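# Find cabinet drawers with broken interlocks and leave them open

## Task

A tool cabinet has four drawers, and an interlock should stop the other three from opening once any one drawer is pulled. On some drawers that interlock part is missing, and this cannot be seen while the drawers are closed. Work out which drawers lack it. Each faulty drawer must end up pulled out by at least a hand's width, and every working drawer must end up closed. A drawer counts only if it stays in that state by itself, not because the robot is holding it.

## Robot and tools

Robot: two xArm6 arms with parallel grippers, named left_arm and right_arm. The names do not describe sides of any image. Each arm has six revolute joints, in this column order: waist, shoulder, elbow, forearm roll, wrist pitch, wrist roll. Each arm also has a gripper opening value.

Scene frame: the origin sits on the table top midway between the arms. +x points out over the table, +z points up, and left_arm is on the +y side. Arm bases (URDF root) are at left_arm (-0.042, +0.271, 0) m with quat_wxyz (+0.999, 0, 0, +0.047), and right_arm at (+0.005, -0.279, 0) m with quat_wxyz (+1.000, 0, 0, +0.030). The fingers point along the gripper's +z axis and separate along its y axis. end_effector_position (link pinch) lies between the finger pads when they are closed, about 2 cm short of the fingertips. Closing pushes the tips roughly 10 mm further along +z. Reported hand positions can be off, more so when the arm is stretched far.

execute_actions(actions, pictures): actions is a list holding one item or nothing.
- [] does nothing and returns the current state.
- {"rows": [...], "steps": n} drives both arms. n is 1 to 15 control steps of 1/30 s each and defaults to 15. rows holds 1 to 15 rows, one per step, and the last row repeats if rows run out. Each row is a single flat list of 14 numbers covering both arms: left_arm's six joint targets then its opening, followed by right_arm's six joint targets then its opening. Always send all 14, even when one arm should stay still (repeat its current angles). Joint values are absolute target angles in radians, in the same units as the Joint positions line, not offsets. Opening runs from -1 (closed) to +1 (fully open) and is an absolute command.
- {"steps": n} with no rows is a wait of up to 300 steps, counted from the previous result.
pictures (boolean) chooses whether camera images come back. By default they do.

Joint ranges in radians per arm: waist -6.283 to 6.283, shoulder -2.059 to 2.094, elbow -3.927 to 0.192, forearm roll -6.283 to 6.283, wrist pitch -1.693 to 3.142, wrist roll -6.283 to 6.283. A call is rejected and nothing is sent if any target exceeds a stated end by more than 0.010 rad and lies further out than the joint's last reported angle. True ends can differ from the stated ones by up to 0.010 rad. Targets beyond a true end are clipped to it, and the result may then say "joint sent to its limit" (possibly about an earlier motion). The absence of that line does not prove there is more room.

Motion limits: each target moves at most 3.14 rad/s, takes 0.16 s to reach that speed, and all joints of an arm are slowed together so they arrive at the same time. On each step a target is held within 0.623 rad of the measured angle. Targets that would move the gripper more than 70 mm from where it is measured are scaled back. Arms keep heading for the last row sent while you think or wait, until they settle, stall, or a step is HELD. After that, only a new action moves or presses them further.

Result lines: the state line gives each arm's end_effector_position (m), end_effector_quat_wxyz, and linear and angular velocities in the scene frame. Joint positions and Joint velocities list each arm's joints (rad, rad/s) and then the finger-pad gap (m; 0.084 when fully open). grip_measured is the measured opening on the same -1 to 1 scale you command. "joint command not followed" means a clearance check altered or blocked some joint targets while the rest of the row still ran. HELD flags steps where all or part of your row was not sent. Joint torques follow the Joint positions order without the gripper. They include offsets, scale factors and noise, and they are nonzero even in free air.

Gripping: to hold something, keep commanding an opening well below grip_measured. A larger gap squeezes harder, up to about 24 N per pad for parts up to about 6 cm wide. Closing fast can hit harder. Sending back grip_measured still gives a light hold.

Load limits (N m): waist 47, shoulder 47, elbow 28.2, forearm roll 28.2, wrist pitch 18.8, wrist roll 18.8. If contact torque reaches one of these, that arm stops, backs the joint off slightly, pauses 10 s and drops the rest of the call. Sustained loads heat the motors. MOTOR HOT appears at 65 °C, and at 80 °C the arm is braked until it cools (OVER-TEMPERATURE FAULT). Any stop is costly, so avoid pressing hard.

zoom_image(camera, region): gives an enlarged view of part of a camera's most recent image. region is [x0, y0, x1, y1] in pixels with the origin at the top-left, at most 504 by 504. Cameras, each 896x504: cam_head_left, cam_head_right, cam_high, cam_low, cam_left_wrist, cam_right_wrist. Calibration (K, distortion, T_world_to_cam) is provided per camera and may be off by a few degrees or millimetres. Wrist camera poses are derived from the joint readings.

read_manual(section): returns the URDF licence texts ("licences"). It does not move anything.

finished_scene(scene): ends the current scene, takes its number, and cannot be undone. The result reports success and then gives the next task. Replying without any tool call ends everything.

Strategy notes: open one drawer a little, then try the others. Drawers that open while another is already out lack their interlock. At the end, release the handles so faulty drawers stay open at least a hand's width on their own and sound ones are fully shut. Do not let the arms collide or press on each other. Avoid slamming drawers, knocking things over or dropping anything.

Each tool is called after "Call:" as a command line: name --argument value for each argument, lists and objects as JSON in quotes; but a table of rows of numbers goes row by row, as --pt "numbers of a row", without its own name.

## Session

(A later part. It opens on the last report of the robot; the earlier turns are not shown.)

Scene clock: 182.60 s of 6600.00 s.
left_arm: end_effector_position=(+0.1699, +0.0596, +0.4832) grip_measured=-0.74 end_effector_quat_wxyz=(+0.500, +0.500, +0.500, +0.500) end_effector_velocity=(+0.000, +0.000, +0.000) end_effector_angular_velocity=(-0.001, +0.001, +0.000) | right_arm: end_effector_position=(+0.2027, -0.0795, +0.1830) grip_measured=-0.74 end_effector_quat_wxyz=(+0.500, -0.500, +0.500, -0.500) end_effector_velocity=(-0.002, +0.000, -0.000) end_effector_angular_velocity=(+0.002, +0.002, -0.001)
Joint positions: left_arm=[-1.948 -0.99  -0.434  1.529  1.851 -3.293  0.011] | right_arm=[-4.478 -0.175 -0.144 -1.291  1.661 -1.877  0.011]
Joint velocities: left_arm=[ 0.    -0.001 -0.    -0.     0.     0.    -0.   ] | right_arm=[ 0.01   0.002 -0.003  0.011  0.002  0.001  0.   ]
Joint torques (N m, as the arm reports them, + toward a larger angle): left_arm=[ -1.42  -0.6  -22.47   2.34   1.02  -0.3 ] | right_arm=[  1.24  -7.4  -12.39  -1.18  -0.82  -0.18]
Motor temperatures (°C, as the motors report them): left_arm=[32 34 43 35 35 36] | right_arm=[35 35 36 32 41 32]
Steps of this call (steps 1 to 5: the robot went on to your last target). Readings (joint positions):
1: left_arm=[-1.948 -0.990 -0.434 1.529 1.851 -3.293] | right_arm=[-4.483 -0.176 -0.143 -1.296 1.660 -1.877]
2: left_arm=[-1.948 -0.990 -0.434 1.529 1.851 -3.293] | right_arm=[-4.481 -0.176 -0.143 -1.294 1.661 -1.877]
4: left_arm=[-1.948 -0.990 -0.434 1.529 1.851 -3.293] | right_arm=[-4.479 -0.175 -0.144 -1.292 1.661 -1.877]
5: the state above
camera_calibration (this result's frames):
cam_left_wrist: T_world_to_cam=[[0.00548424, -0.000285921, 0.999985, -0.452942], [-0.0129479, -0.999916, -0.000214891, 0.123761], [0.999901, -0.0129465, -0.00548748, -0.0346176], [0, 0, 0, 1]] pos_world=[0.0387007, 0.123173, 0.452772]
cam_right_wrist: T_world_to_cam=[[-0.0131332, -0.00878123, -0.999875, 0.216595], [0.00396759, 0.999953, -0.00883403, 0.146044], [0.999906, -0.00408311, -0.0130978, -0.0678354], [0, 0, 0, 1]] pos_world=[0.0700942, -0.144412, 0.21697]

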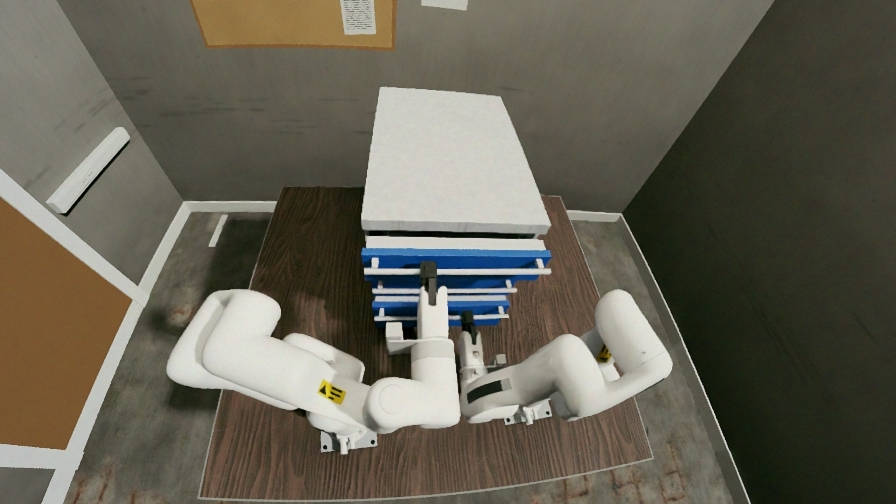

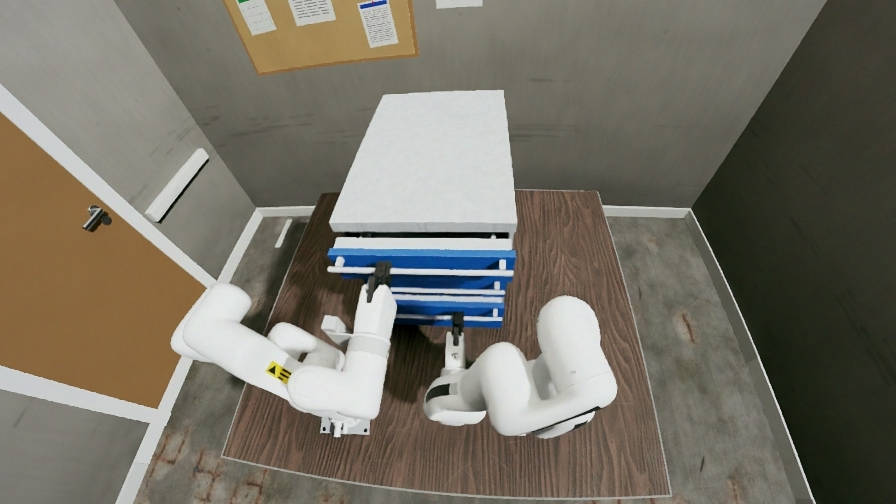

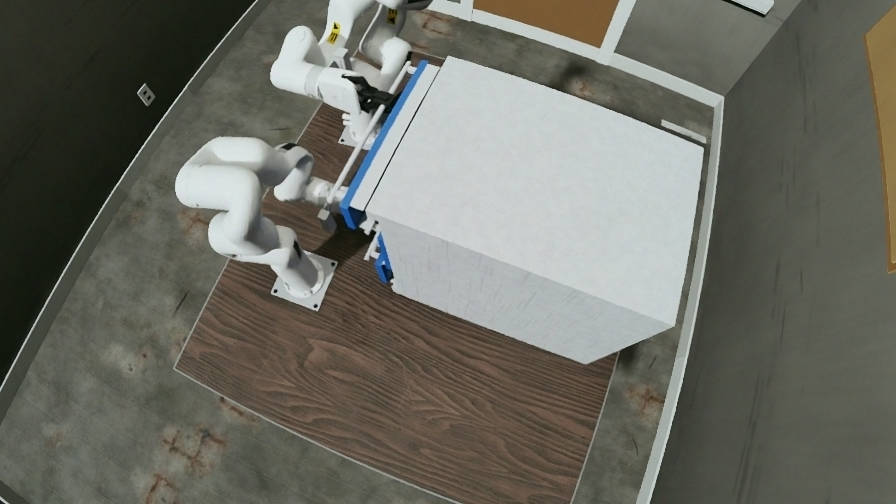

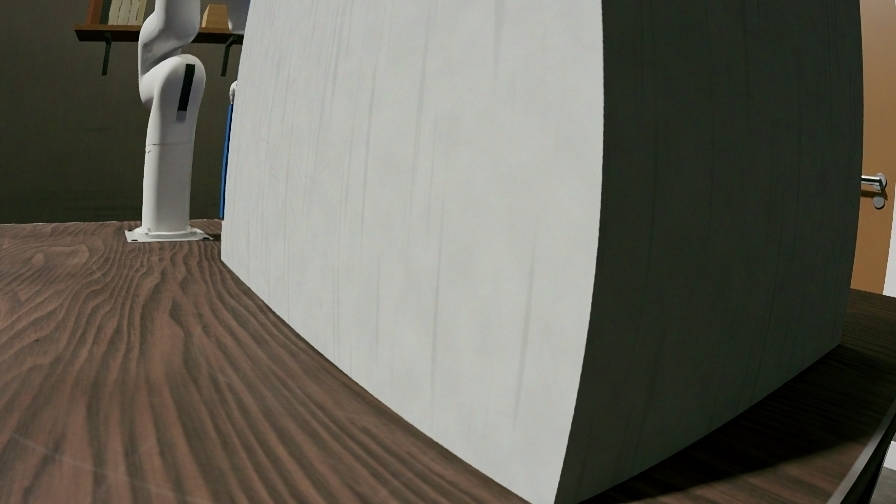

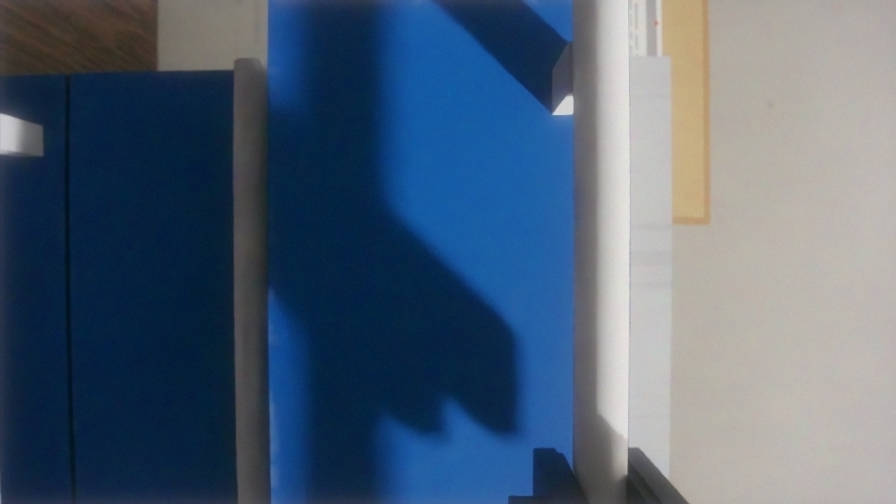

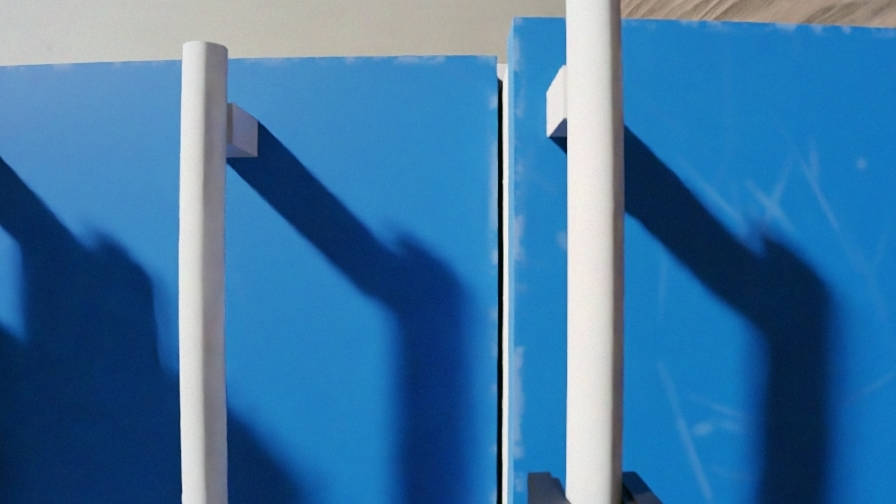

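Call:
execute_actions --actions '[{"rows": [[-1.9270,-0.9945,-0.4326,1.5318,1.8300,-3.2905,-1, -4.4642,-0.1717,-0.1474,-1.2772,1.6660,-1.8754,-1],[-1.9062,-0.9981,-0.4307,1.5349,1.8095,-3.2881,-1, -4.4509,-0.1682,-0.1511,-1.2644,1.6701,-1.8743,-1],[-1.8854,-1.0015,-0.4289,1.5380,1.7889,-3.2859,-1, -4.4377,-0.1648,-0.1549,-1.2517,1.6741,-1.8731,-1],[-1.8645,-1.0046,-0.4273,1.5412,1.7683,-3.2839,-1, -4.4244,-0.1614,-0.1586,-1.2389,1.6781,-1.8719,-1],[-1.8437,-1.0074,-0.4258,1.5443,1.7477,-3.2821,-1, -4.4111,-0.1579,-0.1624,-1.2262,1.6822,-1.8708,-1],[-1.8229,-1.0099,-0.4245,1.5475,1.7272,-3.2804,-1, -4.3978,-0.1545,-0.1662,-1.2135,1.6862,-1.8696,-1],[-1.8021,-1.0121,-0.4233,1.5507,1.7066,-3.2789,-1, -4.3845,-0.1511,-0.1699,-1.2007,1.6902,-1.8684,-1],[-1.7813,-1.0140,-0.4223,1.5538,1.6860,-3.2776,-1, -4.3712,-0.1476,-0.1737,-1.1880,1.6943,-1.8673,-1],[-1.7605,-1.0155,-0.4214,1.5570,1.6654,-3.2765,-1, -4.3580,-0.1442,-0.1774,-1.1752,1.6983,-1.8661,-1],[-1.7396,-1.0167,-0.4207,1.5601,1.6449,-3.2756,-1, -4.3447,-0.1408,-0.1812,-1.1625,1.7023,-1.8649,-1],[-1.7188,-1.0175,-0.4202,1.5633,1.6243,-3.2749,-1, -4.3314,-0.1373,-0.1849,-1.1497,1.7064,-1.8638,-1],[-1.6980,-1.0180,-0.4199,1.5665,1.6037,-3.2745,-1, -4.3181,-0.1339,-0.1887,-1.1370,1.7104,-1.8626,-1]], "steps": 12}]' --pictures false

Call:
execute_actions --actions '[{"rows": [[-1.6786,-1.0176,-0.4202,1.5691,1.5844,-3.2749,-1, -4.3067,-0.1295,-0.1937,-1.1260,1.7139,-1.8614,-1],[-1.6592,-1.0170,-0.4206,1.5718,1.5652,-3.2754,-1, -4.2953,-0.1251,-0.1987,-1.1150,1.7174,-1.8601,-1],[-1.6397,-1.0163,-0.4210,1.5744,1.5459,-3.2760,-1, -4.2840,-0.1208,-0.2037,-1.1041,1.7209,-1.8589,-1],[-1.6203,-1.0154,-0.4215,1.5771,1.5267,-3.2767,-1, -4.2726,-0.1164,-0.2086,-1.0931,1.7244,-1.8577,-1],[-1.6009,-1.0143,-0.4221,1.5797,1.5074,-3.2775,-1, -4.2612,-0.1120,-0.2136,-1.0821,1.7279,-1.8564,-1],[-1.5815,-1.0131,-0.4227,1.5824,1.4882,-3.2783,-1, -4.2498,-0.1076,-0.2186,-1.0711,1.7314,-1.8552,-1],[-1.5620,-1.0118,-0.4234,1.5850,1.4689,-3.2792,-1, -4.2384,-0.1032,-0.2236,-1.0601,1.7348,-1.8540,-1],[-1.5426,-1.0105,-0.4241,1.5876,1.4496,-3.2801,-1, -4.2270,-0.0988,-0.2286,-1.0491,1.7383,-1.8527,-1],[-1.5329,-1.0098,-0.4245,1.5890,1.4400,-3.2806,-1, -4.2157,-0.0945,-0.2336,-1.0382,1.7418,-1.8515,-1],[-1.5232,-1.0091,-0.4248,1.5903,1.4304,-3.2810,-1, -4.2043,-0.0901,-0.2385,-1.0272,1.7453,-1.8503,-1],[-1.5135,-1.0084,-0.4252,1.5916,1.4208,-3.2815,-1, -4.1929,-0.0857,-0.2435,-1.0162,1.7488,-1.8490,-1],[-1.5038,-1.0077,-0.4255,1.5929,1.4111,-3.2819,-1, -4.1815,-0.0813,-0.2485,-1.0052,1.7523,-1.8478,-1]], "steps": 12}]' --pictures false

Call:
execute_actions --actions '[{"rows": [[-1.4973,-1.0072,-0.4257,1.5938,1.4047,-3.2822,-1, -4.1720,-0.0764,-0.2545,-0.9960,1.7555,-1.8469,-1],[-1.4908,-1.0068,-0.4260,1.5947,1.3983,-3.2825,-1, -4.1625,-0.0716,-0.2605,-0.9869,1.7587,-1.8460,-1],[-1.4843,-1.0063,-0.4262,1.5956,1.3919,-3.2828,-1, -4.1530,-0.0667,-0.2665,-0.9777,1.7620,-1.8451,-1],[-1.4778,-1.0058,-0.4264,1.5965,1.3855,-3.2831,-1, -4.1434,-0.0619,-0.2725,-0.9686,1.7652,-1.8441,-1],[-1.4714,-1.0054,-0.4266,1.5973,1.3790,-3.2833,-1, -4.1339,-0.0570,-0.2785,-0.9594,1.7684,-1.8432,-1],[-1.4649,-1.0049,-0.4268,1.5982,1.3726,-3.2836,-1, -4.1244,-0.0522,-0.2846,-0.9503,1.7716,-1.8423,-1],[-1.4649,-1.0049,-0.4268,1.5982,1.3726,-3.2836,-1, -4.1149,-0.0473,-0.2906,-0.9411,1.7748,-1.8414,-1],[-1.4649,-1.0049,-0.4268,1.5982,1.3726,-3.2836,-1, -4.1054,-0.0424,-0.2966,-0.9319,1.7780,-1.8405,-1],[-1.4649,-1.0049,-0.4268,1.5982,1.3726,-3.2836,-1, -4.0959,-0.0376,-0.3026,-0.9228,1.7813,-1.8396,-1],[-1.4649,-1.0049,-0.4268,1.5982,1.3726,-3.2836,-1, -4.0863,-0.0327,-0.3086,-0.9136,1.7845,-1.8386,-1],[-1.4649,-1.0049,-0.4268,1.5982,1.3726,-3.2836,-1, -4.0768,-0.0279,-0.3146,-0.9045,1.7877,-1.8377,-1],[-1.4649,-1.0049,-0.4268,1.5982,1.3726,-3.2836,-1, -4.0673,-0.0230,-0.3206,-0.8953,1.7909,-1.8368,-1]], "steps": 15}]' --pictures false

Call:
execute_actions --actions '[{"steps": 6}]'

Scene clock: 202.07 s of 6600.00 s.
left_arm: end_effector_position=(+0.1947, +0.0595, +0.4832) grip_measured=-0.74 end_effector_quat_wxyz=(+0.500, +0.500, +0.500, +0.500) end_effector_velocity=(+0.085, +0.000, +0.000) end_effector_angular_velocity=(+0.004, -0.006, +0.002) | right_arm: end_effector_position=(+0.1794, -0.0796, +0.1830) grip_measured=-0.74 end_effector_quat_wxyz=(+0.500, -0.500, +0.500, -0.500) end_effector_velocity=(-0.083, -0.001, +0.000) end_effector_angular_velocity=(-0.002, +0.000, +0.006)
Joint positions: left_arm=[-1.773 -1.014 -0.423  1.555  1.678 -3.278  0.011] | right_arm=[-4.364 -0.146 -0.175 -1.18   1.697 -1.867  0.011]
Joint velocities: left_arm=[ 0.617 -0.044  0.027  0.092 -0.608  0.032 -0.   ] | right_arm=[ 0.395  0.102 -0.113  0.374  0.117  0.034 -0.   ]
Joint torques (N m, as the arm reports them, + toward a larger angle): left_arm=[  0.09  -0.06 -22.73   2.1    0.98  -0.4 ] | right_arm=[  1.21  -8.3  -12.46  -1.53  -0.16  -0.28]
Motor temperatures (°C, as the motors report them): left_arm=[32 34 43 35 35 36] | right_arm=[35 35 36 32 41 32]
Steps of this call (steps 1 to 15: the robot went on to your last target; steps 16 to 90: nothing new was sent; then 16.07 s passed at rest; steps 91 to 102: all 12 steps of this action). Readings (joint positions):
91: left_arm=[-1.947 -0.991 -0.434 1.529 1.850 -3.293] | right_arm=[-4.477 -0.175 -0.144 -1.290 1.662 -1.877]
92: left_arm=[-1.944 -0.991 -0.434 1.529 1.846 -3.292] | right_arm=[-4.475 -0.174 -0.144 -1.287 1.663 -1.876]
94: left_arm=[-1.924 -0.995 -0.432 1.532 1.826 -3.290] | right_arm=[-4.461 -0.171 -0.148 -1.274 1.667 -1.875]
98: left_arm=[-1.854 -1.006 -0.427 1.543 1.758 -3.283] | right_arm=[-4.416 -0.159 -0.160 -1.230 1.681 -1.871]
102: the state above

Scene clock: 202.47 s of 6600.00 s.
left_arm: end_effector_position=(+0.2252, +0.0582, +0.4834) grip_measured=-0.74 end_effector_quat_wxyz=(+0.501, +0.501, +0.500, +0.498) end_effector_velocity=(+0.052, -0.007, +0.000) end_effector_angular_velocity=(+0.003, +0.000, -0.028) | right_arm: end_effector_position=(+0.1464, -0.0795, +0.1830) grip_measured=-0.74 end_effector_quat_wxyz=(+0.500, -0.500, +0.500, -0.500) end_effector_velocity=(-0.085, -0.000, -0.001) end_effector_angular_velocity=(+0.002, +0.003, +0.007)
Joint positions: left_arm=[-1.547 -1.011 -0.424  1.587  1.45  -3.28   0.012] | right_arm=[-4.221 -0.096 -0.231 -1.043  1.741 -1.852  0.011]
Joint velocities: left_arm=[ 0.391  0.029 -0.016  0.059 -0.415 -0.018  0.   ] | right_arm=[ 0.343  0.13  -0.154  0.325  0.102  0.037 -0.   ]
Joint torques (N m, as the arm reports them, + toward a larger angle): left_arm=[  6.19   1.04 -23.97   2.3    2.41  -0.31] | right_arm=[  2.1   -8.84 -13.02  -2.2   -0.92  -0.15]
Motor temperatures (°C, as the motors report them): left_arm=[32 34 43 35 35 36] | right_arm=[35 35 36 32 41 32]
Steps of this call (steps 1 to 12: all 12 steps of this action). Readings (joint positions):
1: left_arm=[-1.752 -1.015 -0.422 1.558 1.658 -3.277] | right_arm=[-4.351 -0.142 -0.179 -1.168 1.701 -1.865]
2: left_arm=[-1.732 -1.016 -0.421 1.561 1.637 -3.276] | right_arm=[-4.338 -0.139 -0.183 -1.155 1.705 -1.864]
4: left_arm=[-1.691 -1.017 -0.421 1.567 1.598 -3.276] | right_arm=[-4.313 -0.131 -0.192 -1.132 1.712 -1.862]
8: left_arm=[-1.613 -1.015 -0.422 1.578 1.520 -3.277] | right_arm=[-4.266 -0.114 -0.211 -1.086 1.727 -1.857]
12: the state above

Scene clock: 202.97 s of 6600.00 s.
left_arm: end_effector_position=(+0.2344, +0.0576, +0.4834) grip_measured=-0.74 end_effector_quat_wxyz=(+0.503, +0.502, +0.499, +0.496) end_effector_velocity=(+0.001, -0.001, -0.001) end_effector_angular_velocity=(+0.008, -0.003, +0.003) | right_arm: end_effector_position=(+0.1064, -0.0795, +0.1830) grip_measured=-0.74 end_effector_quat_wxyz=(+0.500, -0.500, +0.500, -0.500) end_effector_velocity=(-0.041, -0.001, -0.000) end_effector_angular_velocity=(+0.000, +0.004, +0.005)
Joint positions: left_arm=[-1.477 -1.008 -0.426  1.597  1.375 -3.283  0.012] | right_arm=[-4.077 -0.028 -0.314 -0.904  1.788 -1.838  0.011]
Joint velocities: left_arm=[-0.001  0.01  -0.002  0.004  0.005 -0.001  0.   ] | right_arm=[ 0.138  0.068 -0.088  0.129  0.044  0.012 -0.   ]
Joint torques (N m, as the arm reports them, + toward a larger angle): left_arm=[ 30.41  16.46 -25.98   4.32   1.66  -0.46] | right_arm=[ -0.85 -11.02 -14.11  -3.5   -1.18  -0.28]
Motor temperatures (°C, as the motors report them): left_arm=[32 34 43 35 35 36] | right_arm=[35 35 36 32 41 32]
Steps of this call (steps 1 to 15: all 15 steps of this action). Readings (joint positions):
1: left_arm=[-1.535 -1.010 -0.424 1.589 1.437 -3.281] | right_arm=[-4.209 -0.092 -0.236 -1.032 1.744 -1.851]
2: left_arm=[-1.524 -1.009 -0.425 1.591 1.426 -3.281] | right_arm=[-4.198 -0.087 -0.241 -1.021 1.748 -1.850]
4: left_arm=[-1.506 -1.008 -0.426 1.593 1.407 -3.282] | right_arm=[-4.177 -0.078 -0.252 -1.001 1.754 -1.848]
8: left_arm=[-1.483 -1.009 -0.426 1.595 1.381 -3.283] | right_arm=[-4.138 -0.059 -0.275 -0.963 1.767 -1.844]
15: the state above

Scene clock: 203.17 s of 6600.00 s.
left_arm: end_effector_position=(+0.2345, +0.0573, +0.4833) grip_measured=-0.74 end_effector_quat_wxyz=(+0.503, +0.502, +0.498, +0.497) end_effector_velocity=(+0.001, -0.000, +0.000) end_effector_angular_velocity=(+0.002, -0.002, +0.002) | right_arm: end_effector_position=(+0.1039, -0.0796, +0.1830) grip_measured=-0.74 end_effector_quat_wxyz=(+0.500, -0.500, +0.500, -0.500) end_effector_velocity=(-0.002, +0.000, +0.000) end_effector_angular_velocity=(+0.002, +0.001, -0.001)
Joint positions: left_arm=[-1.477 -1.007 -0.427  1.597  1.375 -3.284  0.012] | right_arm=[-4.068 -0.023 -0.32  -0.896  1.791 -1.837  0.011]
Joint velocities: left_arm=[ 0.002  0.003 -0.001  0.002  0.    -0.     0.   ] | right_arm=[ 0.006  0.003 -0.007  0.007  0.003  0.001 -0.   ]
Joint torques (N m, as the arm reports them, + toward a larger angle): left_arm=[ 29.69  18.58 -26.07   4.73   0.22  -0.38] | right_arm=[  1.66 -10.79 -14.77  -2.92  -1.2   -0.34]
Motor temperatures (°C, as the motors report them): left_arm=[32 34 43 35 35 36] | right_arm=[35 35 36 32 41 32]
Steps of this call (steps 1 to 6: the robot went on to your last target). Readings (joint positions):
1: left_arm=[-1.477 -1.008 -0.426 1.597 1.375 -3.284] | right_arm=[-4.073 -0.026 -0.317 -0.901 1.789 -1.837]
2: left_arm=[-1.477 -1.008 -0.426 1.597 1.375 -3.284] | right_arm=[-4.071 -0.025 -0.318 -0.899 1.790 -1.837]
4: left_arm=[-1.477 -1.007 -0.426 1.597 1.375 -3.284] | right_arm=[-4.069 -0.024 -0.319 -0.897 1.791 -1.837]
6: the state above
camera_calibration (this result's frames):
cam_left_wrist: T_world_to_cam=[[0.00644599, 0.00218707, 0.999977, -0.453841], [-0.0225608, -0.999743, 0.00233199, 0.123363], [0.999725, -0.0225753, -0.00639499, -0.0981762], [0, 0, 0, 1]] pos_world=[0.103858, 0.122108, 0.452915]
cam_right_wrist: T_world_to_cam=[[-0.0123873, -0.00918532, -0.999881, 0.215204], [0.0045037, 0.999947, -0.00924172, 0.146506], [0.999913, -0.00461764, -0.0123452, 0.0307421], [0, 0, 0, 1]] pos_world=[-0.0287334, -0.144379, 0.216912]

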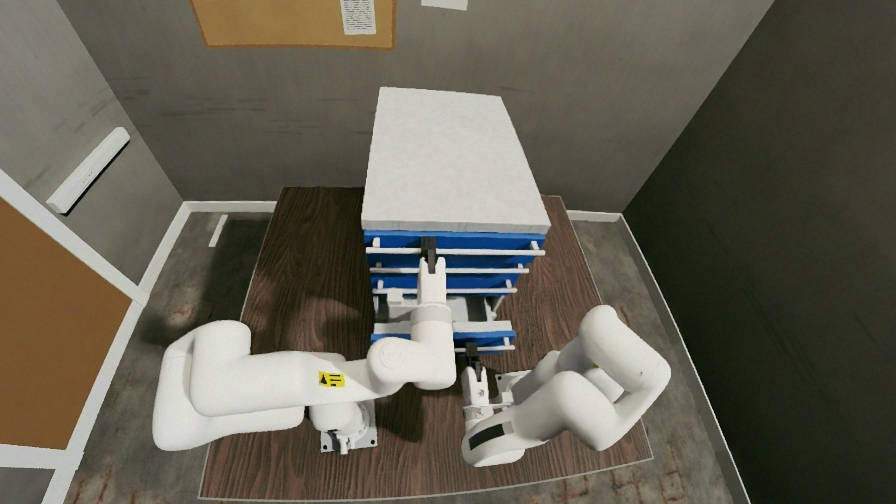

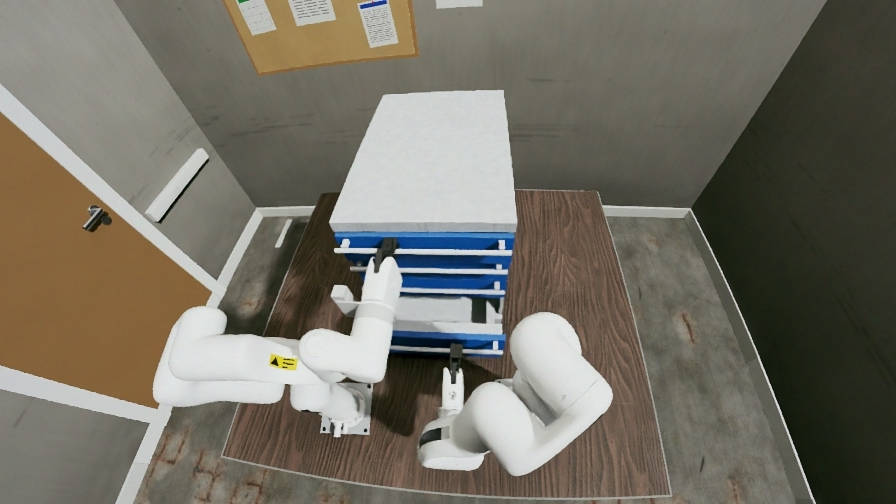

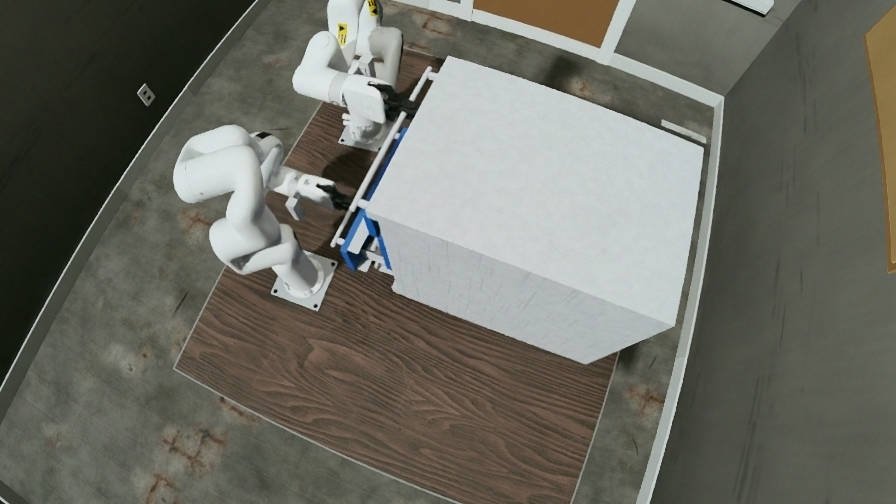

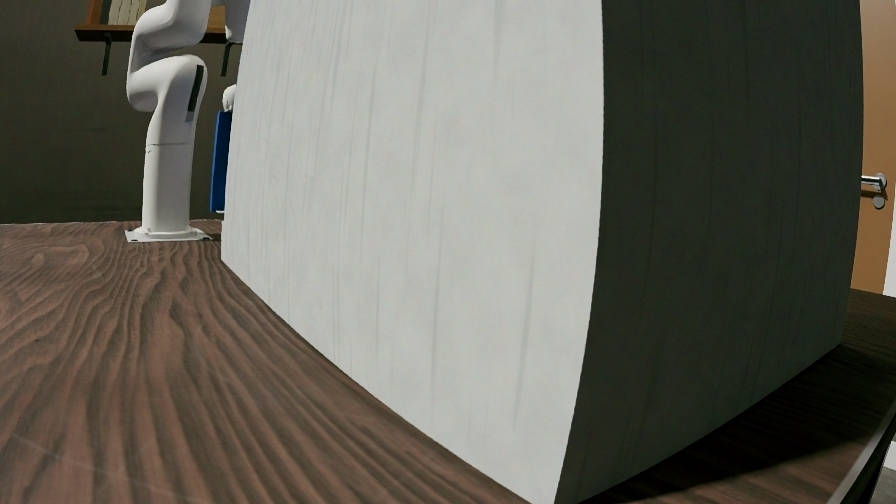

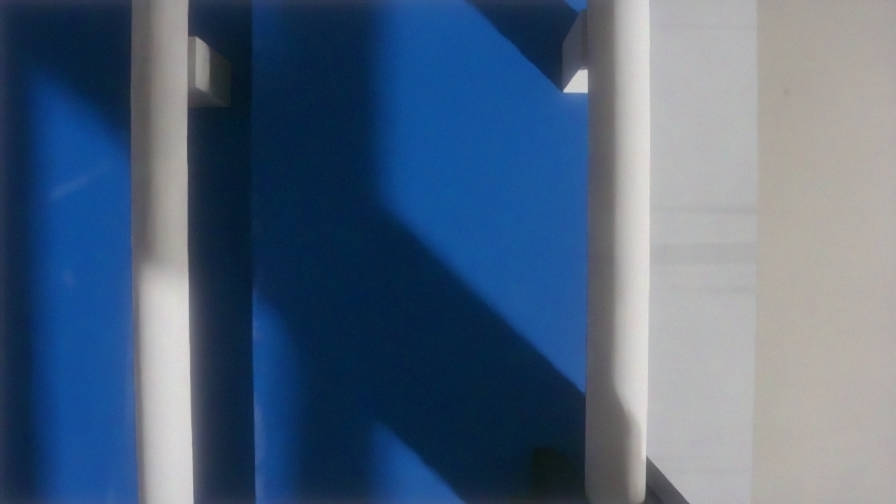

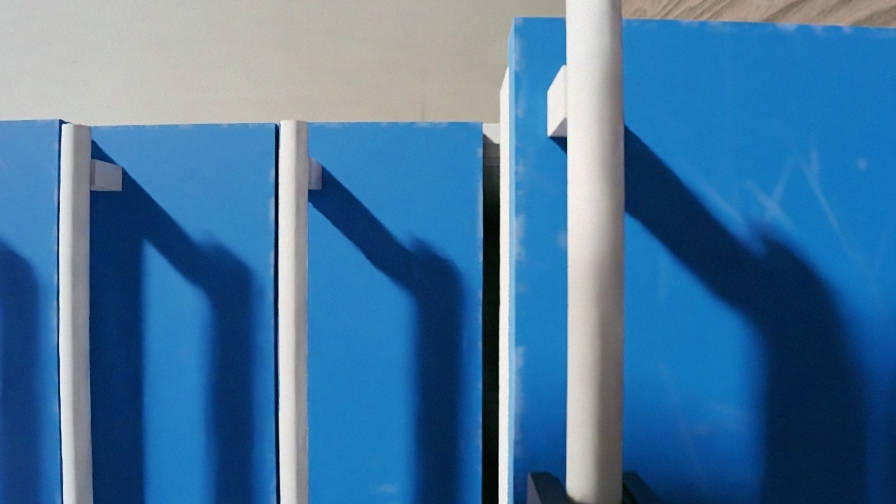

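Call:
execute_actions --actions '[{"rows": [[-1.5038,-1.0077,-0.4255,1.5929,1.4111,-3.2819,-1, -4.0768,-0.0279,-0.3146,-0.9045,1.7877,-1.8377,-1],[-1.5135,-1.0084,-0.4252,1.5916,1.4208,-3.2815,-1, -4.0863,-0.0327,-0.3086,-0.9136,1.7845,-1.8386,-1],[-1.5232,-1.0091,-0.4248,1.5903,1.4304,-3.2810,-1, -4.0959,-0.0376,-0.3026,-0.9228,1.7813,-1.8396,-1],[-1.5232,-1.0091,-0.4248,1.5903,1.4304,-3.2810,-1, -4.1054,-0.0424,-0.2966,-0.9319,1.7780,-1.8405,-1],[-1.5232,-1.0091,-0.4248,1.5903,1.4304,-3.2810,-1, -4.1149,-0.0473,-0.2906,-0.9411,1.7748,-1.8414,-1],[-1.5232,-1.0091,-0.4248,1.5903,1.4304,-3.2810,-1, -4.1244,-0.0522,-0.2846,-0.9503,1.7716,-1.8423,-1],[-1.5232,-1.0091,-0.4248,1.5903,1.4304,-3.2810,-1, -4.1339,-0.0570,-0.2785,-0.9594,1.7684,-1.8432,-1],[-1.5232,-1.0091,-0.4248,1.5903,1.4304,-3.2810,-1, -4.1434,-0.0619,-0.2725,-0.9686,1.7652,-1.8441,-1],[-1.5232,-1.0091,-0.4248,1.5903,1.4304,-3.2810,-1, -4.1530,-0.0667,-0.2665,-0.9777,1.7620,-1.8451,-1],[-1.5232,-1.0091,-0.4248,1.5903,1.4304,-3.2810,-1, -4.1625,-0.0716,-0.2605,-0.9869,1.7587,-1.8460,-1],[-1.5232,-1.0091,-0.4248,1.5903,1.4304,-3.2810,-1, -4.1720,-0.0764,-0.2545,-0.9960,1.7555,-1.8469,-1],[-1.5232,-1.0091,-0.4248,1.5903,1.4304,-3.2810,-1, -4.1815,-0.0813,-0.2485,-1.0052,1.7523,-1.8478,-1]], "steps": 12}]' --pictures false

Call:
execute_actions --actions '[{"rows": [[-1.5232,-1.0091,-0.4248,1.5903,1.4304,-3.2810,-1, -4.1929,-0.0857,-0.2435,-1.0162,1.7488,-1.8490,-1],[-1.5232,-1.0091,-0.4248,1.5903,1.4304,-3.2810,-1, -4.2043,-0.0901,-0.2385,-1.0272,1.7453,-1.8503,-1],[-1.5232,-1.0091,-0.4248,1.5903,1.4304,-3.2810,-1, -4.2157,-0.0945,-0.2336,-1.0382,1.7418,-1.8515,-1],[-1.5232,-1.0091,-0.4248,1.5903,1.4304,-3.2810,-1, -4.2270,-0.0988,-0.2286,-1.0491,1.7383,-1.8527,-1],[-1.5232,-1.0091,-0.4248,1.5903,1.4304,-3.2810,-1, -4.2384,-0.1032,-0.2236,-1.0601,1.7348,-1.8540,-1],[-1.5232,-1.0091,-0.4248,1.5903,1.4304,-3.2810,-1, -4.2498,-0.1076,-0.2186,-1.0711,1.7314,-1.8552,-1],[-1.5232,-1.0091,-0.4248,1.5903,1.4304,-3.2810,-1, -4.2612,-0.1120,-0.2136,-1.0821,1.7279,-1.8564,-1],[-1.5232,-1.0091,-0.4248,1.5903,1.4304,-3.2810,-1, -4.2726,-0.1164,-0.2086,-1.0931,1.7244,-1.8577,-1],[-1.5232,-1.0091,-0.4248,1.5903,1.4304,-3.2810,-1, -4.2840,-0.1208,-0.2037,-1.1041,1.7209,-1.8589,-1],[-1.5232,-1.0091,-0.4248,1.5903,1.4304,-3.2810,-1, -4.2953,-0.1251,-0.1987,-1.1150,1.7174,-1.8601,-1],[-1.5232,-1.0091,-0.4248,1.5903,1.4304,-3.2810,-1, -4.3067,-0.1295,-0.1937,-1.1260,1.7139,-1.8614,-1],[-1.5232,-1.0091,-0.4248,1.5903,1.4304,-3.2810,-1, -4.3181,-0.1339,-0.1887,-1.1370,1.7104,-1.8626,-1]], "steps": 12}]' --pictures false

Call:
execute_actions --actions '[{"rows": [[-1.5232,-1.0091,-0.4248,1.5903,1.4304,-3.2810,-1, -4.3314,-0.1373,-0.1849,-1.1497,1.7064,-1.8638,-1],[-1.5232,-1.0091,-0.4248,1.5903,1.4304,-3.2810,-1, -4.3447,-0.1408,-0.1812,-1.1625,1.7023,-1.8649,-1],[-1.5232,-1.0091,-0.4248,1.5903,1.4304,-3.2810,-1, -4.3580,-0.1442,-0.1774,-1.1752,1.6983,-1.8661,-1],[-1.5232,-1.0091,-0.4248,1.5903,1.4304,-3.2810,-1, -4.3712,-0.1476,-0.1737,-1.1880,1.6943,-1.8673,-1],[-1.5232,-1.0091,-0.4248,1.5903,1.4304,-3.2810,-1, -4.3845,-0.1511,-0.1699,-1.2007,1.6902,-1.8684,-1],[-1.5232,-1.0091,-0.4248,1.5903,1.4304,-3.2810,-1, -4.3978,-0.1545,-0.1662,-1.2135,1.6862,-1.8696,-1],[-1.5232,-1.0091,-0.4248,1.5903,1.4304,-3.2810,-1, -4.4111,-0.1579,-0.1624,-1.2262,1.6822,-1.8708,-1],[-1.5232,-1.0091,-0.4248,1.5903,1.4304,-3.2810,-1, -4.4244,-0.1614,-0.1586,-1.2389,1.6781,-1.8719,-1],[-1.5232,-1.0091,-0.4248,1.5903,1.4304,-3.2810,-1, -4.4377,-0.1648,-0.1549,-1.2517,1.6741,-1.8731,-1],[-1.5232,-1.0091,-0.4248,1.5903,1.4304,-3.2810,-1, -4.4509,-0.1682,-0.1511,-1.2644,1.6701,-1.8743,-1],[-1.5232,-1.0091,-0.4248,1.5903,1.4304,-3.2810,-1, -4.4642,-0.1717,-0.1474,-1.2772,1.6660,-1.8754,-1],[-1.5232,-1.0091,-0.4248,1.5903,1.4304,-3.2810,-1, -4.4775,-0.1751,-0.1436,-1.2899,1.6620,-1.8766,-1]], "steps": 12}]' --pictures false

Call:
execute_actions --actions '[{"rows": [[-1.5232,-1.0091,-0.4248,1.5903,1.4304,-3.2810,-1, -4.4870,-0.1765,-0.1421,-1.2989,1.6591,-1.8771,-1],[-1.5232,-1.0091,-0.4248,1.5903,1.4304,-3.2810,-1, -4.4964,-0.1779,-0.1406,-1.3080,1.6562,-1.8776,-1],[-1.5232,-1.0091,-0.4248,1.5903,1.4304,-3.2810,-1, -4.5059,-0.1793,-0.1391,-1.3170,1.6533,-1.8781,-1],[-1.5232,-1.0091,-0.4248,1.5903,1.4304,-3.2810,-1, -4.5154,-0.1807,-0.1376,-1.3260,1.6503,-1.8785,-1],[-1.5232,-1.0091,-0.4248,1.5903,1.4304,-3.2810,-1, -4.5248,-0.1821,-0.1361,-1.3350,1.6474,-1.8790,-1],[-1.5232,-1.0091,-0.4248,1.5903,1.4304,-3.2810,-1, -4.5343,-0.1835,-0.1346,-1.3441,1.6445,-1.8795,-1],[-1.5232,-1.0091,-0.4248,1.5903,1.4304,-3.2810,-1, -4.5438,-0.1849,-0.1331,-1.3531,1.6416,-1.8800,-1],[-1.5232,-1.0091,-0.4248,1.5903,1.4304,-3.2810,-1, -4.5532,-0.1862,-0.1317,-1.3621,1.6387,-1.8805,-1],[-1.5232,-1.0091,-0.4248,1.5903,1.4304,-3.2810,-1, -4.5627,-0.1875,-0.1303,-1.3711,1.6358,-1.8810,-1],[-1.5232,-1.0091,-0.4248,1.5903,1.4304,-3.2810,-1, -4.5722,-0.1888,-0.1289,-1.3802,1.6328,-1.8814,-1],[-1.5232,-1.0091,-0.4248,1.5903,1.4304,-3.2810,-1, -4.5816,-0.1901,-0.1275,-1.3892,1.6299,-1.8819,-1],[-1.5232,-1.0091,-0.4248,1.5903,1.4304,-3.2810,-1, -4.5911,-0.1914,-0.1261,-1.3982,1.6270,-1.8824,-1]], "steps": 15}]' --pictures false

Scene clock: 216.97 s of 6600.00 s.
left_arm: end_effector_position=(+0.2295, +0.0579, +0.4833) grip_measured=-0.74 end_effector_quat_wxyz=(+0.500, +0.501, +0.499, +0.501) end_effector_velocity=(-0.005, +0.001, -0.000) end_effector_angular_velocity=(-0.012, +0.007, -0.010) | right_arm: end_effector_position=(+0.1274, -0.0794, +0.1830) grip_measured=-0.74 end_effector_quat_wxyz=(+0.500, -0.500, +0.501, -0.500) end_effector_velocity=(+0.080, -0.001, -0.000) end_effector_angular_velocity=(+0.001, -0.001, +0.009)
Joint positions: left_arm=[-1.519 -1.004 -0.426  1.593  1.426 -3.281  0.012] | right_arm=[-4.149 -0.065 -0.269 -0.973  1.763 -1.845  0.011]
Joint velocities: left_arm=[-0.029 -0.021  0.008 -0.012  0.018  0.003 -0.   ] | right_arm=[-0.283 -0.144  0.176 -0.282 -0.096 -0.027  0.   ]
Joint torques (N m, as the arm reports them, + toward a larger angle): left_arm=[  2.42  -3.44 -21.96   1.03   3.36  -0.08] | right_arm=[  0.37  -9.27 -14.12  -3.8   -1.65  -0.43]
Motor temperatures (°C, as the motors report them): left_arm=[33 34 44 35 35 36] | right_arm=[35 36 38 33 41 32]
Steps of this call (steps 1 to 15: the robot went on to your last target; steps 16 to 90: nothing new was sent; then 10.40 s passed at rest; steps 91 to 102: all 12 steps of this action). Readings (joint positions):
91: left_arm=[-1.476 -1.006 -0.427 1.598 1.373 -3.284] | right_arm=[-4.068 -0.023 -0.320 -0.896 1.791 -1.837]
92: left_arm=[-1.481 -1.006 -0.427 1.598 1.380 -3.283] | right_arm=[-4.069 -0.024 -0.320 -0.897 1.790 -1.837]
94: left_arm=[-1.498 -1.004 -0.427 1.596 1.400 -3.283] | right_arm=[-4.078 -0.030 -0.314 -0.904 1.787 -1.838]
98: left_arm=[-1.514 -1.002 -0.427 1.594 1.422 -3.282] | right_arm=[-4.112 -0.046 -0.293 -0.936 1.776 -1.841]
102: the state above

Scene clock: 217.37 s of 6600.00 s.
left_arm: end_effector_position=(+0.2286, +0.0583, +0.4833) grip_measured=-0.74 end_effector_quat_wxyz=(+0.501, +0.501, +0.499, +0.499) end_effector_velocity=(-0.000, +0.001, -0.001) end_effector_angular_velocity=(-0.000, +0.001, +0.002) | right_arm: end_effector_position=(+0.1604, -0.0793, +0.1830) grip_measured=-0.74 end_effector_quat_wxyz=(+0.500, -0.500, +0.500, -0.500) end_effector_velocity=(+0.080, -0.000, +0.000) end_effector_angular_velocity=(+0.002, +0.003, +0.006)
Joint positions: left_arm=[-1.524 -1.008 -0.425  1.591  1.429 -3.281  0.012] | right_arm=[-4.279 -0.119 -0.206 -1.099  1.722 -1.858  0.011]
Joint velocities: left_arm=[-0.001 -0.003  0.003 -0.001  0.004 -0.001  0.   ] | right_arm=[-0.339 -0.131  0.144 -0.331 -0.106 -0.037  0.   ]
Joint torques (N m, as the arm reports them, + toward a larger angle): left_arm=[  5.5   -5.52 -21.93   0.34   5.53  -0.12] | right_arm=[  0.5   -8.65 -14.15  -3.7   -1.62  -0.19]
Motor temperatures (°C, as the motors report them): left_arm=[33 34 43 35 35 36] | right_arm=[35 36 38 33 41 32]
Steps of this call (steps 1 to 12: all 12 steps of this action). Readings (joint positions):
1: left_arm=[-1.520 -1.005 -0.426 1.593 1.426 -3.281] | right_arm=[-4.159 -0.070 -0.263 -0.983 1.760 -1.846]
2: left_arm=[-1.521 -1.005 -0.426 1.592 1.427 -3.281] | right_arm=[-4.169 -0.075 -0.258 -0.992 1.757 -1.847]
4: left_arm=[-1.522 -1.006 -0.426 1.592 1.427 -3.281] | right_arm=[-4.189 -0.084 -0.246 -1.013 1.750 -1.849]
8: left_arm=[-1.523 -1.008 -0.425 1.591 1.428 -3.281] | right_arm=[-4.234 -0.101 -0.226 -1.055 1.736 -1.853]
12: the state above

Scene clock: 217.77 s of 6600.00 s.
left_arm: end_effector_position=(+0.2286, +0.0586, +0.4833) grip_measured=-0.74 end_effector_quat_wxyz=(+0.501, +0.500, +0.500, +0.499) end_effector_velocity=(+0.000, -0.001, -0.001) end_effector_angular_velocity=(+0.001, +0.001, -0.002) | right_arm: end_effector_position=(+0.1933, -0.0791, +0.1830) grip_measured=-0.74 end_effector_quat_wxyz=(+0.500, -0.500, +0.500, -0.500) end_effector_velocity=(+0.080, -0.001, -0.000) end_effector_angular_velocity=(+0.001, +0.003, +0.006)
Joint positions: left_arm=[-1.524 -1.009 -0.425  1.59   1.429 -3.281  0.012] | right_arm=[-4.432 -0.163 -0.157 -1.246  1.676 -1.873  0.011]
Joint velocities: left_arm=[ 0.001  0.001  0.001 -0.    -0.003 -0.     0.   ] | right_arm=[-0.396 -0.104  0.108 -0.385 -0.124 -0.035  0.   ]
Joint torques (N m, as the arm reports them, + toward a larger angle): left_arm=[  7.3   -6.67 -21.84   0.15   6.58  -0.21] | right_arm=[  1.7   -7.58 -14.68  -3.34  -1.24  -0.24]
Motor temperatures (°C, as the motors report them): left_arm=[33 34 43 35 35 36] | right_arm=[35 36 38 33 41 32]
Steps of this call (steps 1 to 12: all 12 steps of this action). Readings (joint positions):
1: left_arm=[-1.524 -1.008 -0.425 1.591 1.429 -3.281] | right_arm=[-4.291 -0.123 -0.201 -1.110 1.719 -1.860]
2: left_arm=[-1.524 -1.008 -0.425 1.591 1.429 -3.281] | right_arm=[-4.302 -0.127 -0.196 -1.122 1.715 -1.861]
4: left_arm=[-1.524 -1.008 -0.425 1.591 1.429 -3.281] | right_arm=[-4.327 -0.135 -0.188 -1.145 1.708 -1.863]
8: left_arm=[-1.524 -1.009 -0.425 1.591 1.429 -3.281] | right_arm=[-4.379 -0.149 -0.171 -1.195 1.692 -1.868]
12: the state above

Scene clock: 218.27 s of 6600.00 s.
left_arm: end_effector_position=(+0.2287, +0.0586, +0.4833) grip_measured=-0.74 end_effector_quat_wxyz=(+0.501, +0.500, +0.500, +0.499) end_effector_velocity=(-0.000, +0.000, +0.001) end_effector_angular_velocity=(-0.004, -0.001, -0.001) | right_arm: end_effector_position=(+0.2220, -0.0791, +0.1830) grip_measured=-0.74 end_effector_quat_wxyz=(+0.500, -0.500, +0.500, -0.500) end_effector_velocity=(+0.025, +0.001, +0.001) end_effector_angular_velocity=(+0.004, -0.000, +0.000)
Joint positions: left_arm=[-1.523 -1.009 -0.425  1.59   1.428 -3.281  0.012] | right_arm=[-4.582 -0.19  -0.128 -1.389  1.63  -1.882  0.011]
Joint velocities: left_arm=[-0.    -0.002 -0.001  0.    -0.001 -0.    -0.   ] | right_arm=[-0.134 -0.019  0.016 -0.128 -0.04  -0.007  0.   ]
Joint torques (N m, as the arm reports them, + toward a larger angle): left_arm=[  7.66  -6.85 -21.95   0.22   6.73  -0.27] | right_arm=[  3.09  -6.83 -14.87  -2.57  -1.22  -0.11]
Motor temperatures (°C, as the motors report them): left_arm=[33 34 43 35 35 36] | right_arm=[35 36 38 33 41 32]
Steps of this call (steps 1 to 15: all 15 steps of this action). Readings (joint positions):
1: left_arm=[-1.524 -1.009 -0.425 1.590 1.429 -3.281] | right_arm=[-4.445 -0.167 -0.153 -1.259 1.672 -1.874]
2: left_arm=[-1.524 -1.009 -0.425 1.590 1.429 -3.281] | right_arm=[-4.458 -0.170 -0.150 -1.271 1.668 -1.875]
4: left_arm=[-1.524 -1.009 -0.425 1.590 1.429 -3.281] | right_arm=[-4.481 -0.175 -0.145 -1.293 1.661 -1.876]
8: left_arm=[-1.523 -1.009 -0.425 1.590 1.429 -3.281] | right_arm=[-4.521 -0.181 -0.137 -1.331 1.649 -1.879]
15: the state above

Call:
execute_actions --actions '[{"rows": [[-1.5232,-1.0091,-0.4248,1.5903,1.4304,-3.2810,-0.4, -4.5965,-0.1921,-0.1254,-1.4033,1.6254,-1.8827,-1],[-1.5232,-1.0091,-0.4248,1.5903,1.4304,-3.2810,-0.4, -4.6019,-0.1928,-0.1247,-1.4085,1.6237,-1.8830,-1],[-1.5232,-1.0091,-0.4248,1.5903,1.4304,-3.2810,-0.4, -4.6073,-0.1935,-0.1240,-1.4137,1.6220,-1.8833,-1],[-1.5232,-1.0091,-0.4248,1.5903,1.4304,-3.2810,-0.4, -4.6127,-0.1942,-0.1233,-1.4188,1.6204,-1.8836,-1],[-1.5232,-1.0091,-0.4248,1.5903,1.4304,-3.2810,-0.4, -4.6181,-0.1949,-0.1226,-1.4240,1.6187,-1.8838,-1],[-1.5232,-1.0091,-0.4248,1.5903,1.4304,-3.2810,-0.4, -4.6235,-0.1956,-0.1219,-1.4291,1.6170,-1.8841,-1],[-1.5426,-1.0105,-0.4241,1.5876,1.4496,-3.2801,-0.4, -4.6290,-0.1962,-0.1212,-1.4343,1.6154,-1.8844,-1],[-1.5620,-1.0118,-0.4234,1.5850,1.4689,-3.2792,-0.4, -4.6344,-0.1968,-0.1205,-1.4395,1.6137,-1.8847,-1],[-1.5815,-1.0131,-0.4227,1.5824,1.4882,-3.2783,-0.4, -4.6398,-0.1974,-0.1198,-1.4446,1.6120,-1.8850,-1],[-1.6009,-1.0143,-0.4221,1.5797,1.5074,-3.2775,-0.4, -4.6452,-0.1980,-0.1191,-1.4498,1.6103,-1.8852,-1],[-1.6106,-1.0149,-0.4218,1.5784,1.5171,-3.2771,-0.4, -4.6506,-0.1986,-0.1184,-1.4549,1.6087,-1.8855,-1],[-1.6106,-1.0149,-0.4218,1.5784,1.5171,-3.2771,-0.4, -4.6560,-0.1993,-0.1176,-1.4601,1.6070,-1.8858,-1]], "steps": 15}]' --pictures false

Call:
execute_actions --actions '[{"steps": 8}]'

Scene clock: 239.93 s of 6600.00 s.
left_arm: end_effector_position=(+0.2180, +0.0592, +0.4835) grip_measured=-0.42 end_effector_quat_wxyz=(+0.500, +0.500, +0.500, +0.500) end_effector_velocity=(-0.018, -0.001, +0.001) end_effector_angular_velocity=(+0.001, -0.001, -0.006) | right_arm: end_effector_position=(+0.2346, -0.0794, +0.1830) grip_measured=-0.74 end_effector_quat_wxyz=(+0.500, -0.500, +0.500, -0.500) end_effector_velocity=(+0.013, -0.000, -0.000) end_effector_angular_velocity=(-0.001, +0.000, +0.001)
Joint positions: left_arm=[-1.602 -1.015 -0.422  1.579  1.509 -3.277  0.026] | right_arm=[-4.651 -0.199 -0.119 -1.456  1.608 -1.886  0.011]
Joint velocities: left_arm=[-0.132 -0.007  0.002 -0.016  0.125  0.006  0.   ] | right_arm=[-0.072 -0.008  0.008 -0.07  -0.023 -0.004  0.   ]
Joint torques (N m, as the arm reports them, + toward a larger angle): left_arm=[  1.76  -0.73 -22.9    1.72   0.62  -0.22] | right_arm=[  1.28  -6.39 -12.11  -1.44  -0.72  -0.05]
Motor temperatures (°C, as the motors report them): left_arm=[32 34 43 35 37 36] | right_arm=[35 35 38 33 41 32]
Steps of this call (steps 1 to 15: the robot went on to your last target; steps 16 to 90: nothing new was sent; then 18.17 s passed at rest; steps 91 to 105: all 15 steps of this action). Readings (joint positions):
91: left_arm=[-1.523 -1.009 -0.425 1.590 1.428 -3.281] | right_arm=[-4.591 -0.191 -0.126 -1.398 1.627 -1.882]
92: left_arm=[-1.523 -1.009 -0.425 1.590 1.430 -3.281] | right_arm=[-4.592 -0.192 -0.126 -1.400 1.627 -1.882]
94: left_arm=[-1.520 -1.011 -0.424 1.589 1.436 -3.281] | right_arm=[-4.598 -0.192 -0.125 -1.405 1.625 -1.883]
98: left_arm=[-1.525 -1.011 -0.424 1.589 1.440 -3.281] | right_arm=[-4.617 -0.195 -0.123 -1.423 1.619 -1.884]
105: the state above

Scene clock: 240.20 s of 6600.00 s.
left_arm: end_effector_position=(+0.2169, +0.0593, +0.4835) grip_measured=-0.42 end_effector_quat_wxyz=(+0.500, +0.500, +0.500, +0.500) end_effector_velocity=(-0.001, -0.001, -0.000) end_effector_angular_velocity=(+0.001, -0.000, -0.002) | right_arm: end_effector_position=(+0.2354, -0.0795, +0.1830) grip_measured=-0.74 end_effector_quat_wxyz=(+0.500, -0.500, +0.500, -0.500) end_effector_velocity=(+0.000, +0.000, +0.000) end_effector_angular_velocity=(+0.000, -0.000, +0.000)
Joint positions: left_arm=[-1.61  -1.015 -0.422  1.578  1.517 -3.277  0.026] | right_arm=[-4.656 -0.199 -0.118 -1.46   1.607 -1.886  0.011]
Joint velocities: left_arm=[-0.004  0.001  0.    -0.     0.001 -0.     0.   ] | right_arm=[-0.001 -0.    -0.    -0.001 -0.     0.    -0.   ]
Joint torques (N m, as the arm reports them, + toward a larger angle): left_arm=[ -0.91  -0.84 -22.75   1.65   0.72  -0.17] | right_arm=[ -0.71  -6.86 -11.48  -1.67  -0.25  -0.17]
Motor temperatures (°C, as the motors report them): left_arm=[32 34 43 35 37 36] | right_arm=[35 35 38 33 41 32]
Steps of this call (steps 1 to 8: the robot went on to your last target). Readings (joint positions):
1: left_arm=[-1.605 -1.015 -0.422 1.579 1.512 -3.277] | right_arm=[-4.653 -0.199 -0.119 -1.458 1.608 -1.886]
2: left_arm=[-1.607 -1.015 -0.422 1.579 1.514 -3.277] | right_arm=[-4.654 -0.199 -0.119 -1.459 1.607 -1.886]
4: left_arm=[-1.609 -1.015 -0.422 1.579 1.516 -3.277] | right_arm=[-4.655 -0.199 -0.118 -1.460 1.607 -1.886]
8: the state above
camera_calibration (this result's frames):
cam_left_wrist: T_world_to_cam=[[0.00522384, 0.00131701, 0.999985, -0.453584], [-0.0124865, -0.999921, 0.00138215, 0.123179], [0.999908, -0.0124935, -0.00520698, -0.0818065], [0, 0, 0, 1]] pos_world=[0.0857065, 0.122745, 0.452981]
cam_right_wrist: T_world_to_cam=[[-0.0130339, -0.00851684, -0.999879, 0.217006], [0.00379593, 0.999956, -0.00856698, 0.145895], [0.999908, -0.00390713, -0.013001, -0.100586], [0, 0, 0, 1]] pos_world=[0.102852, -0.144434, 0.216922]

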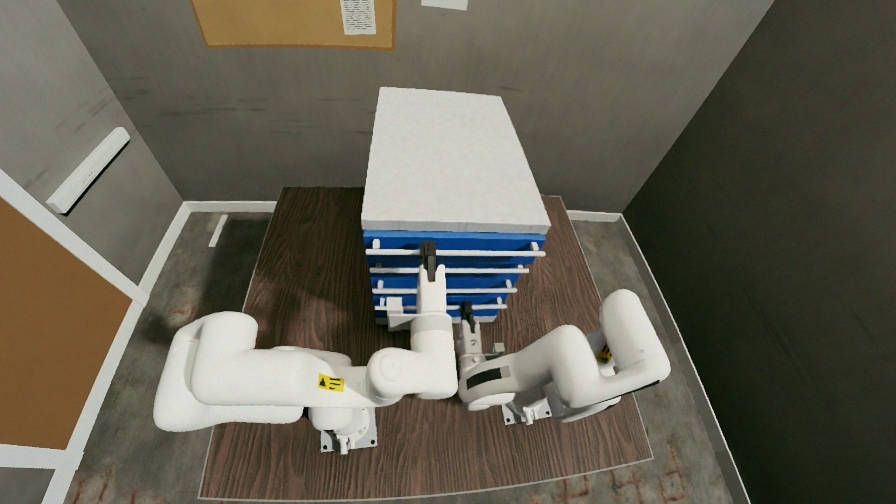

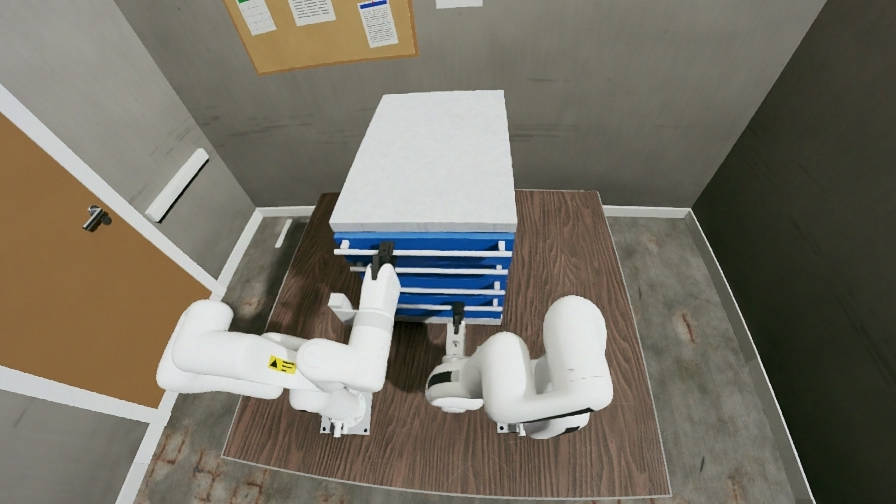

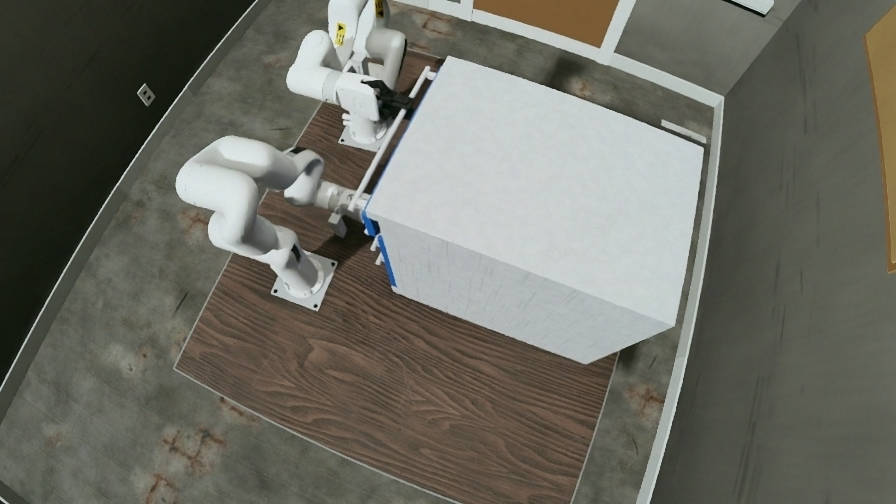

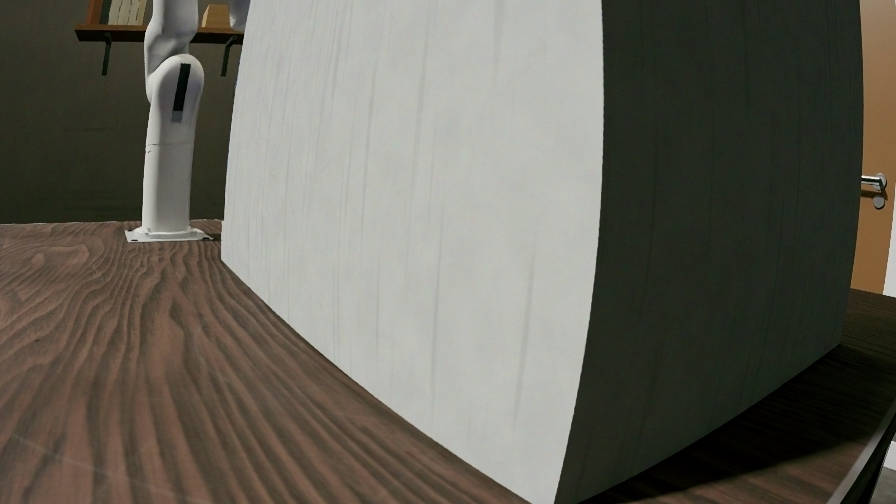

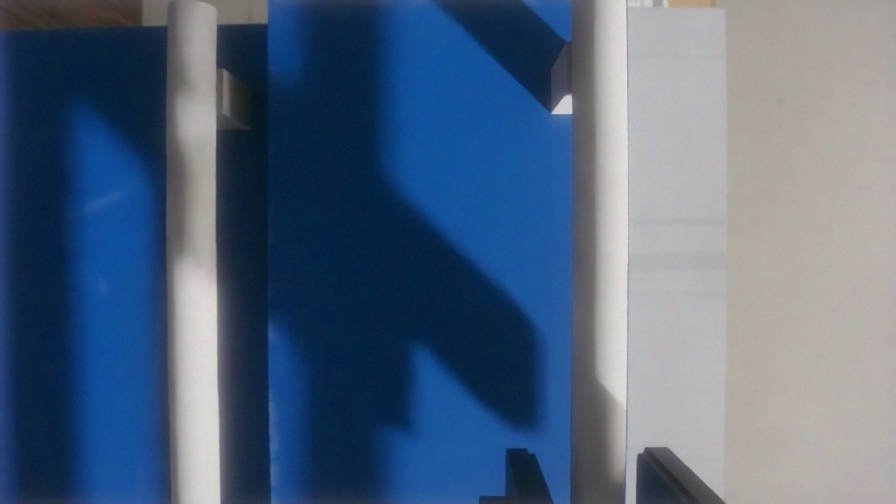

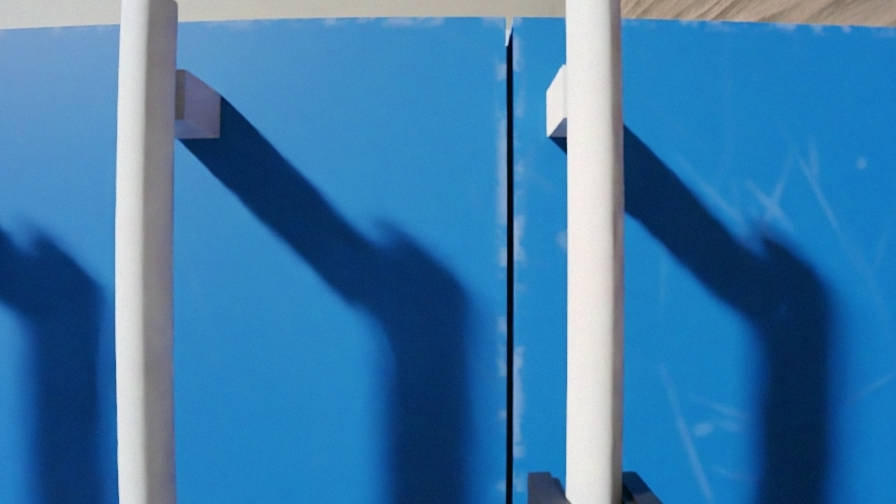

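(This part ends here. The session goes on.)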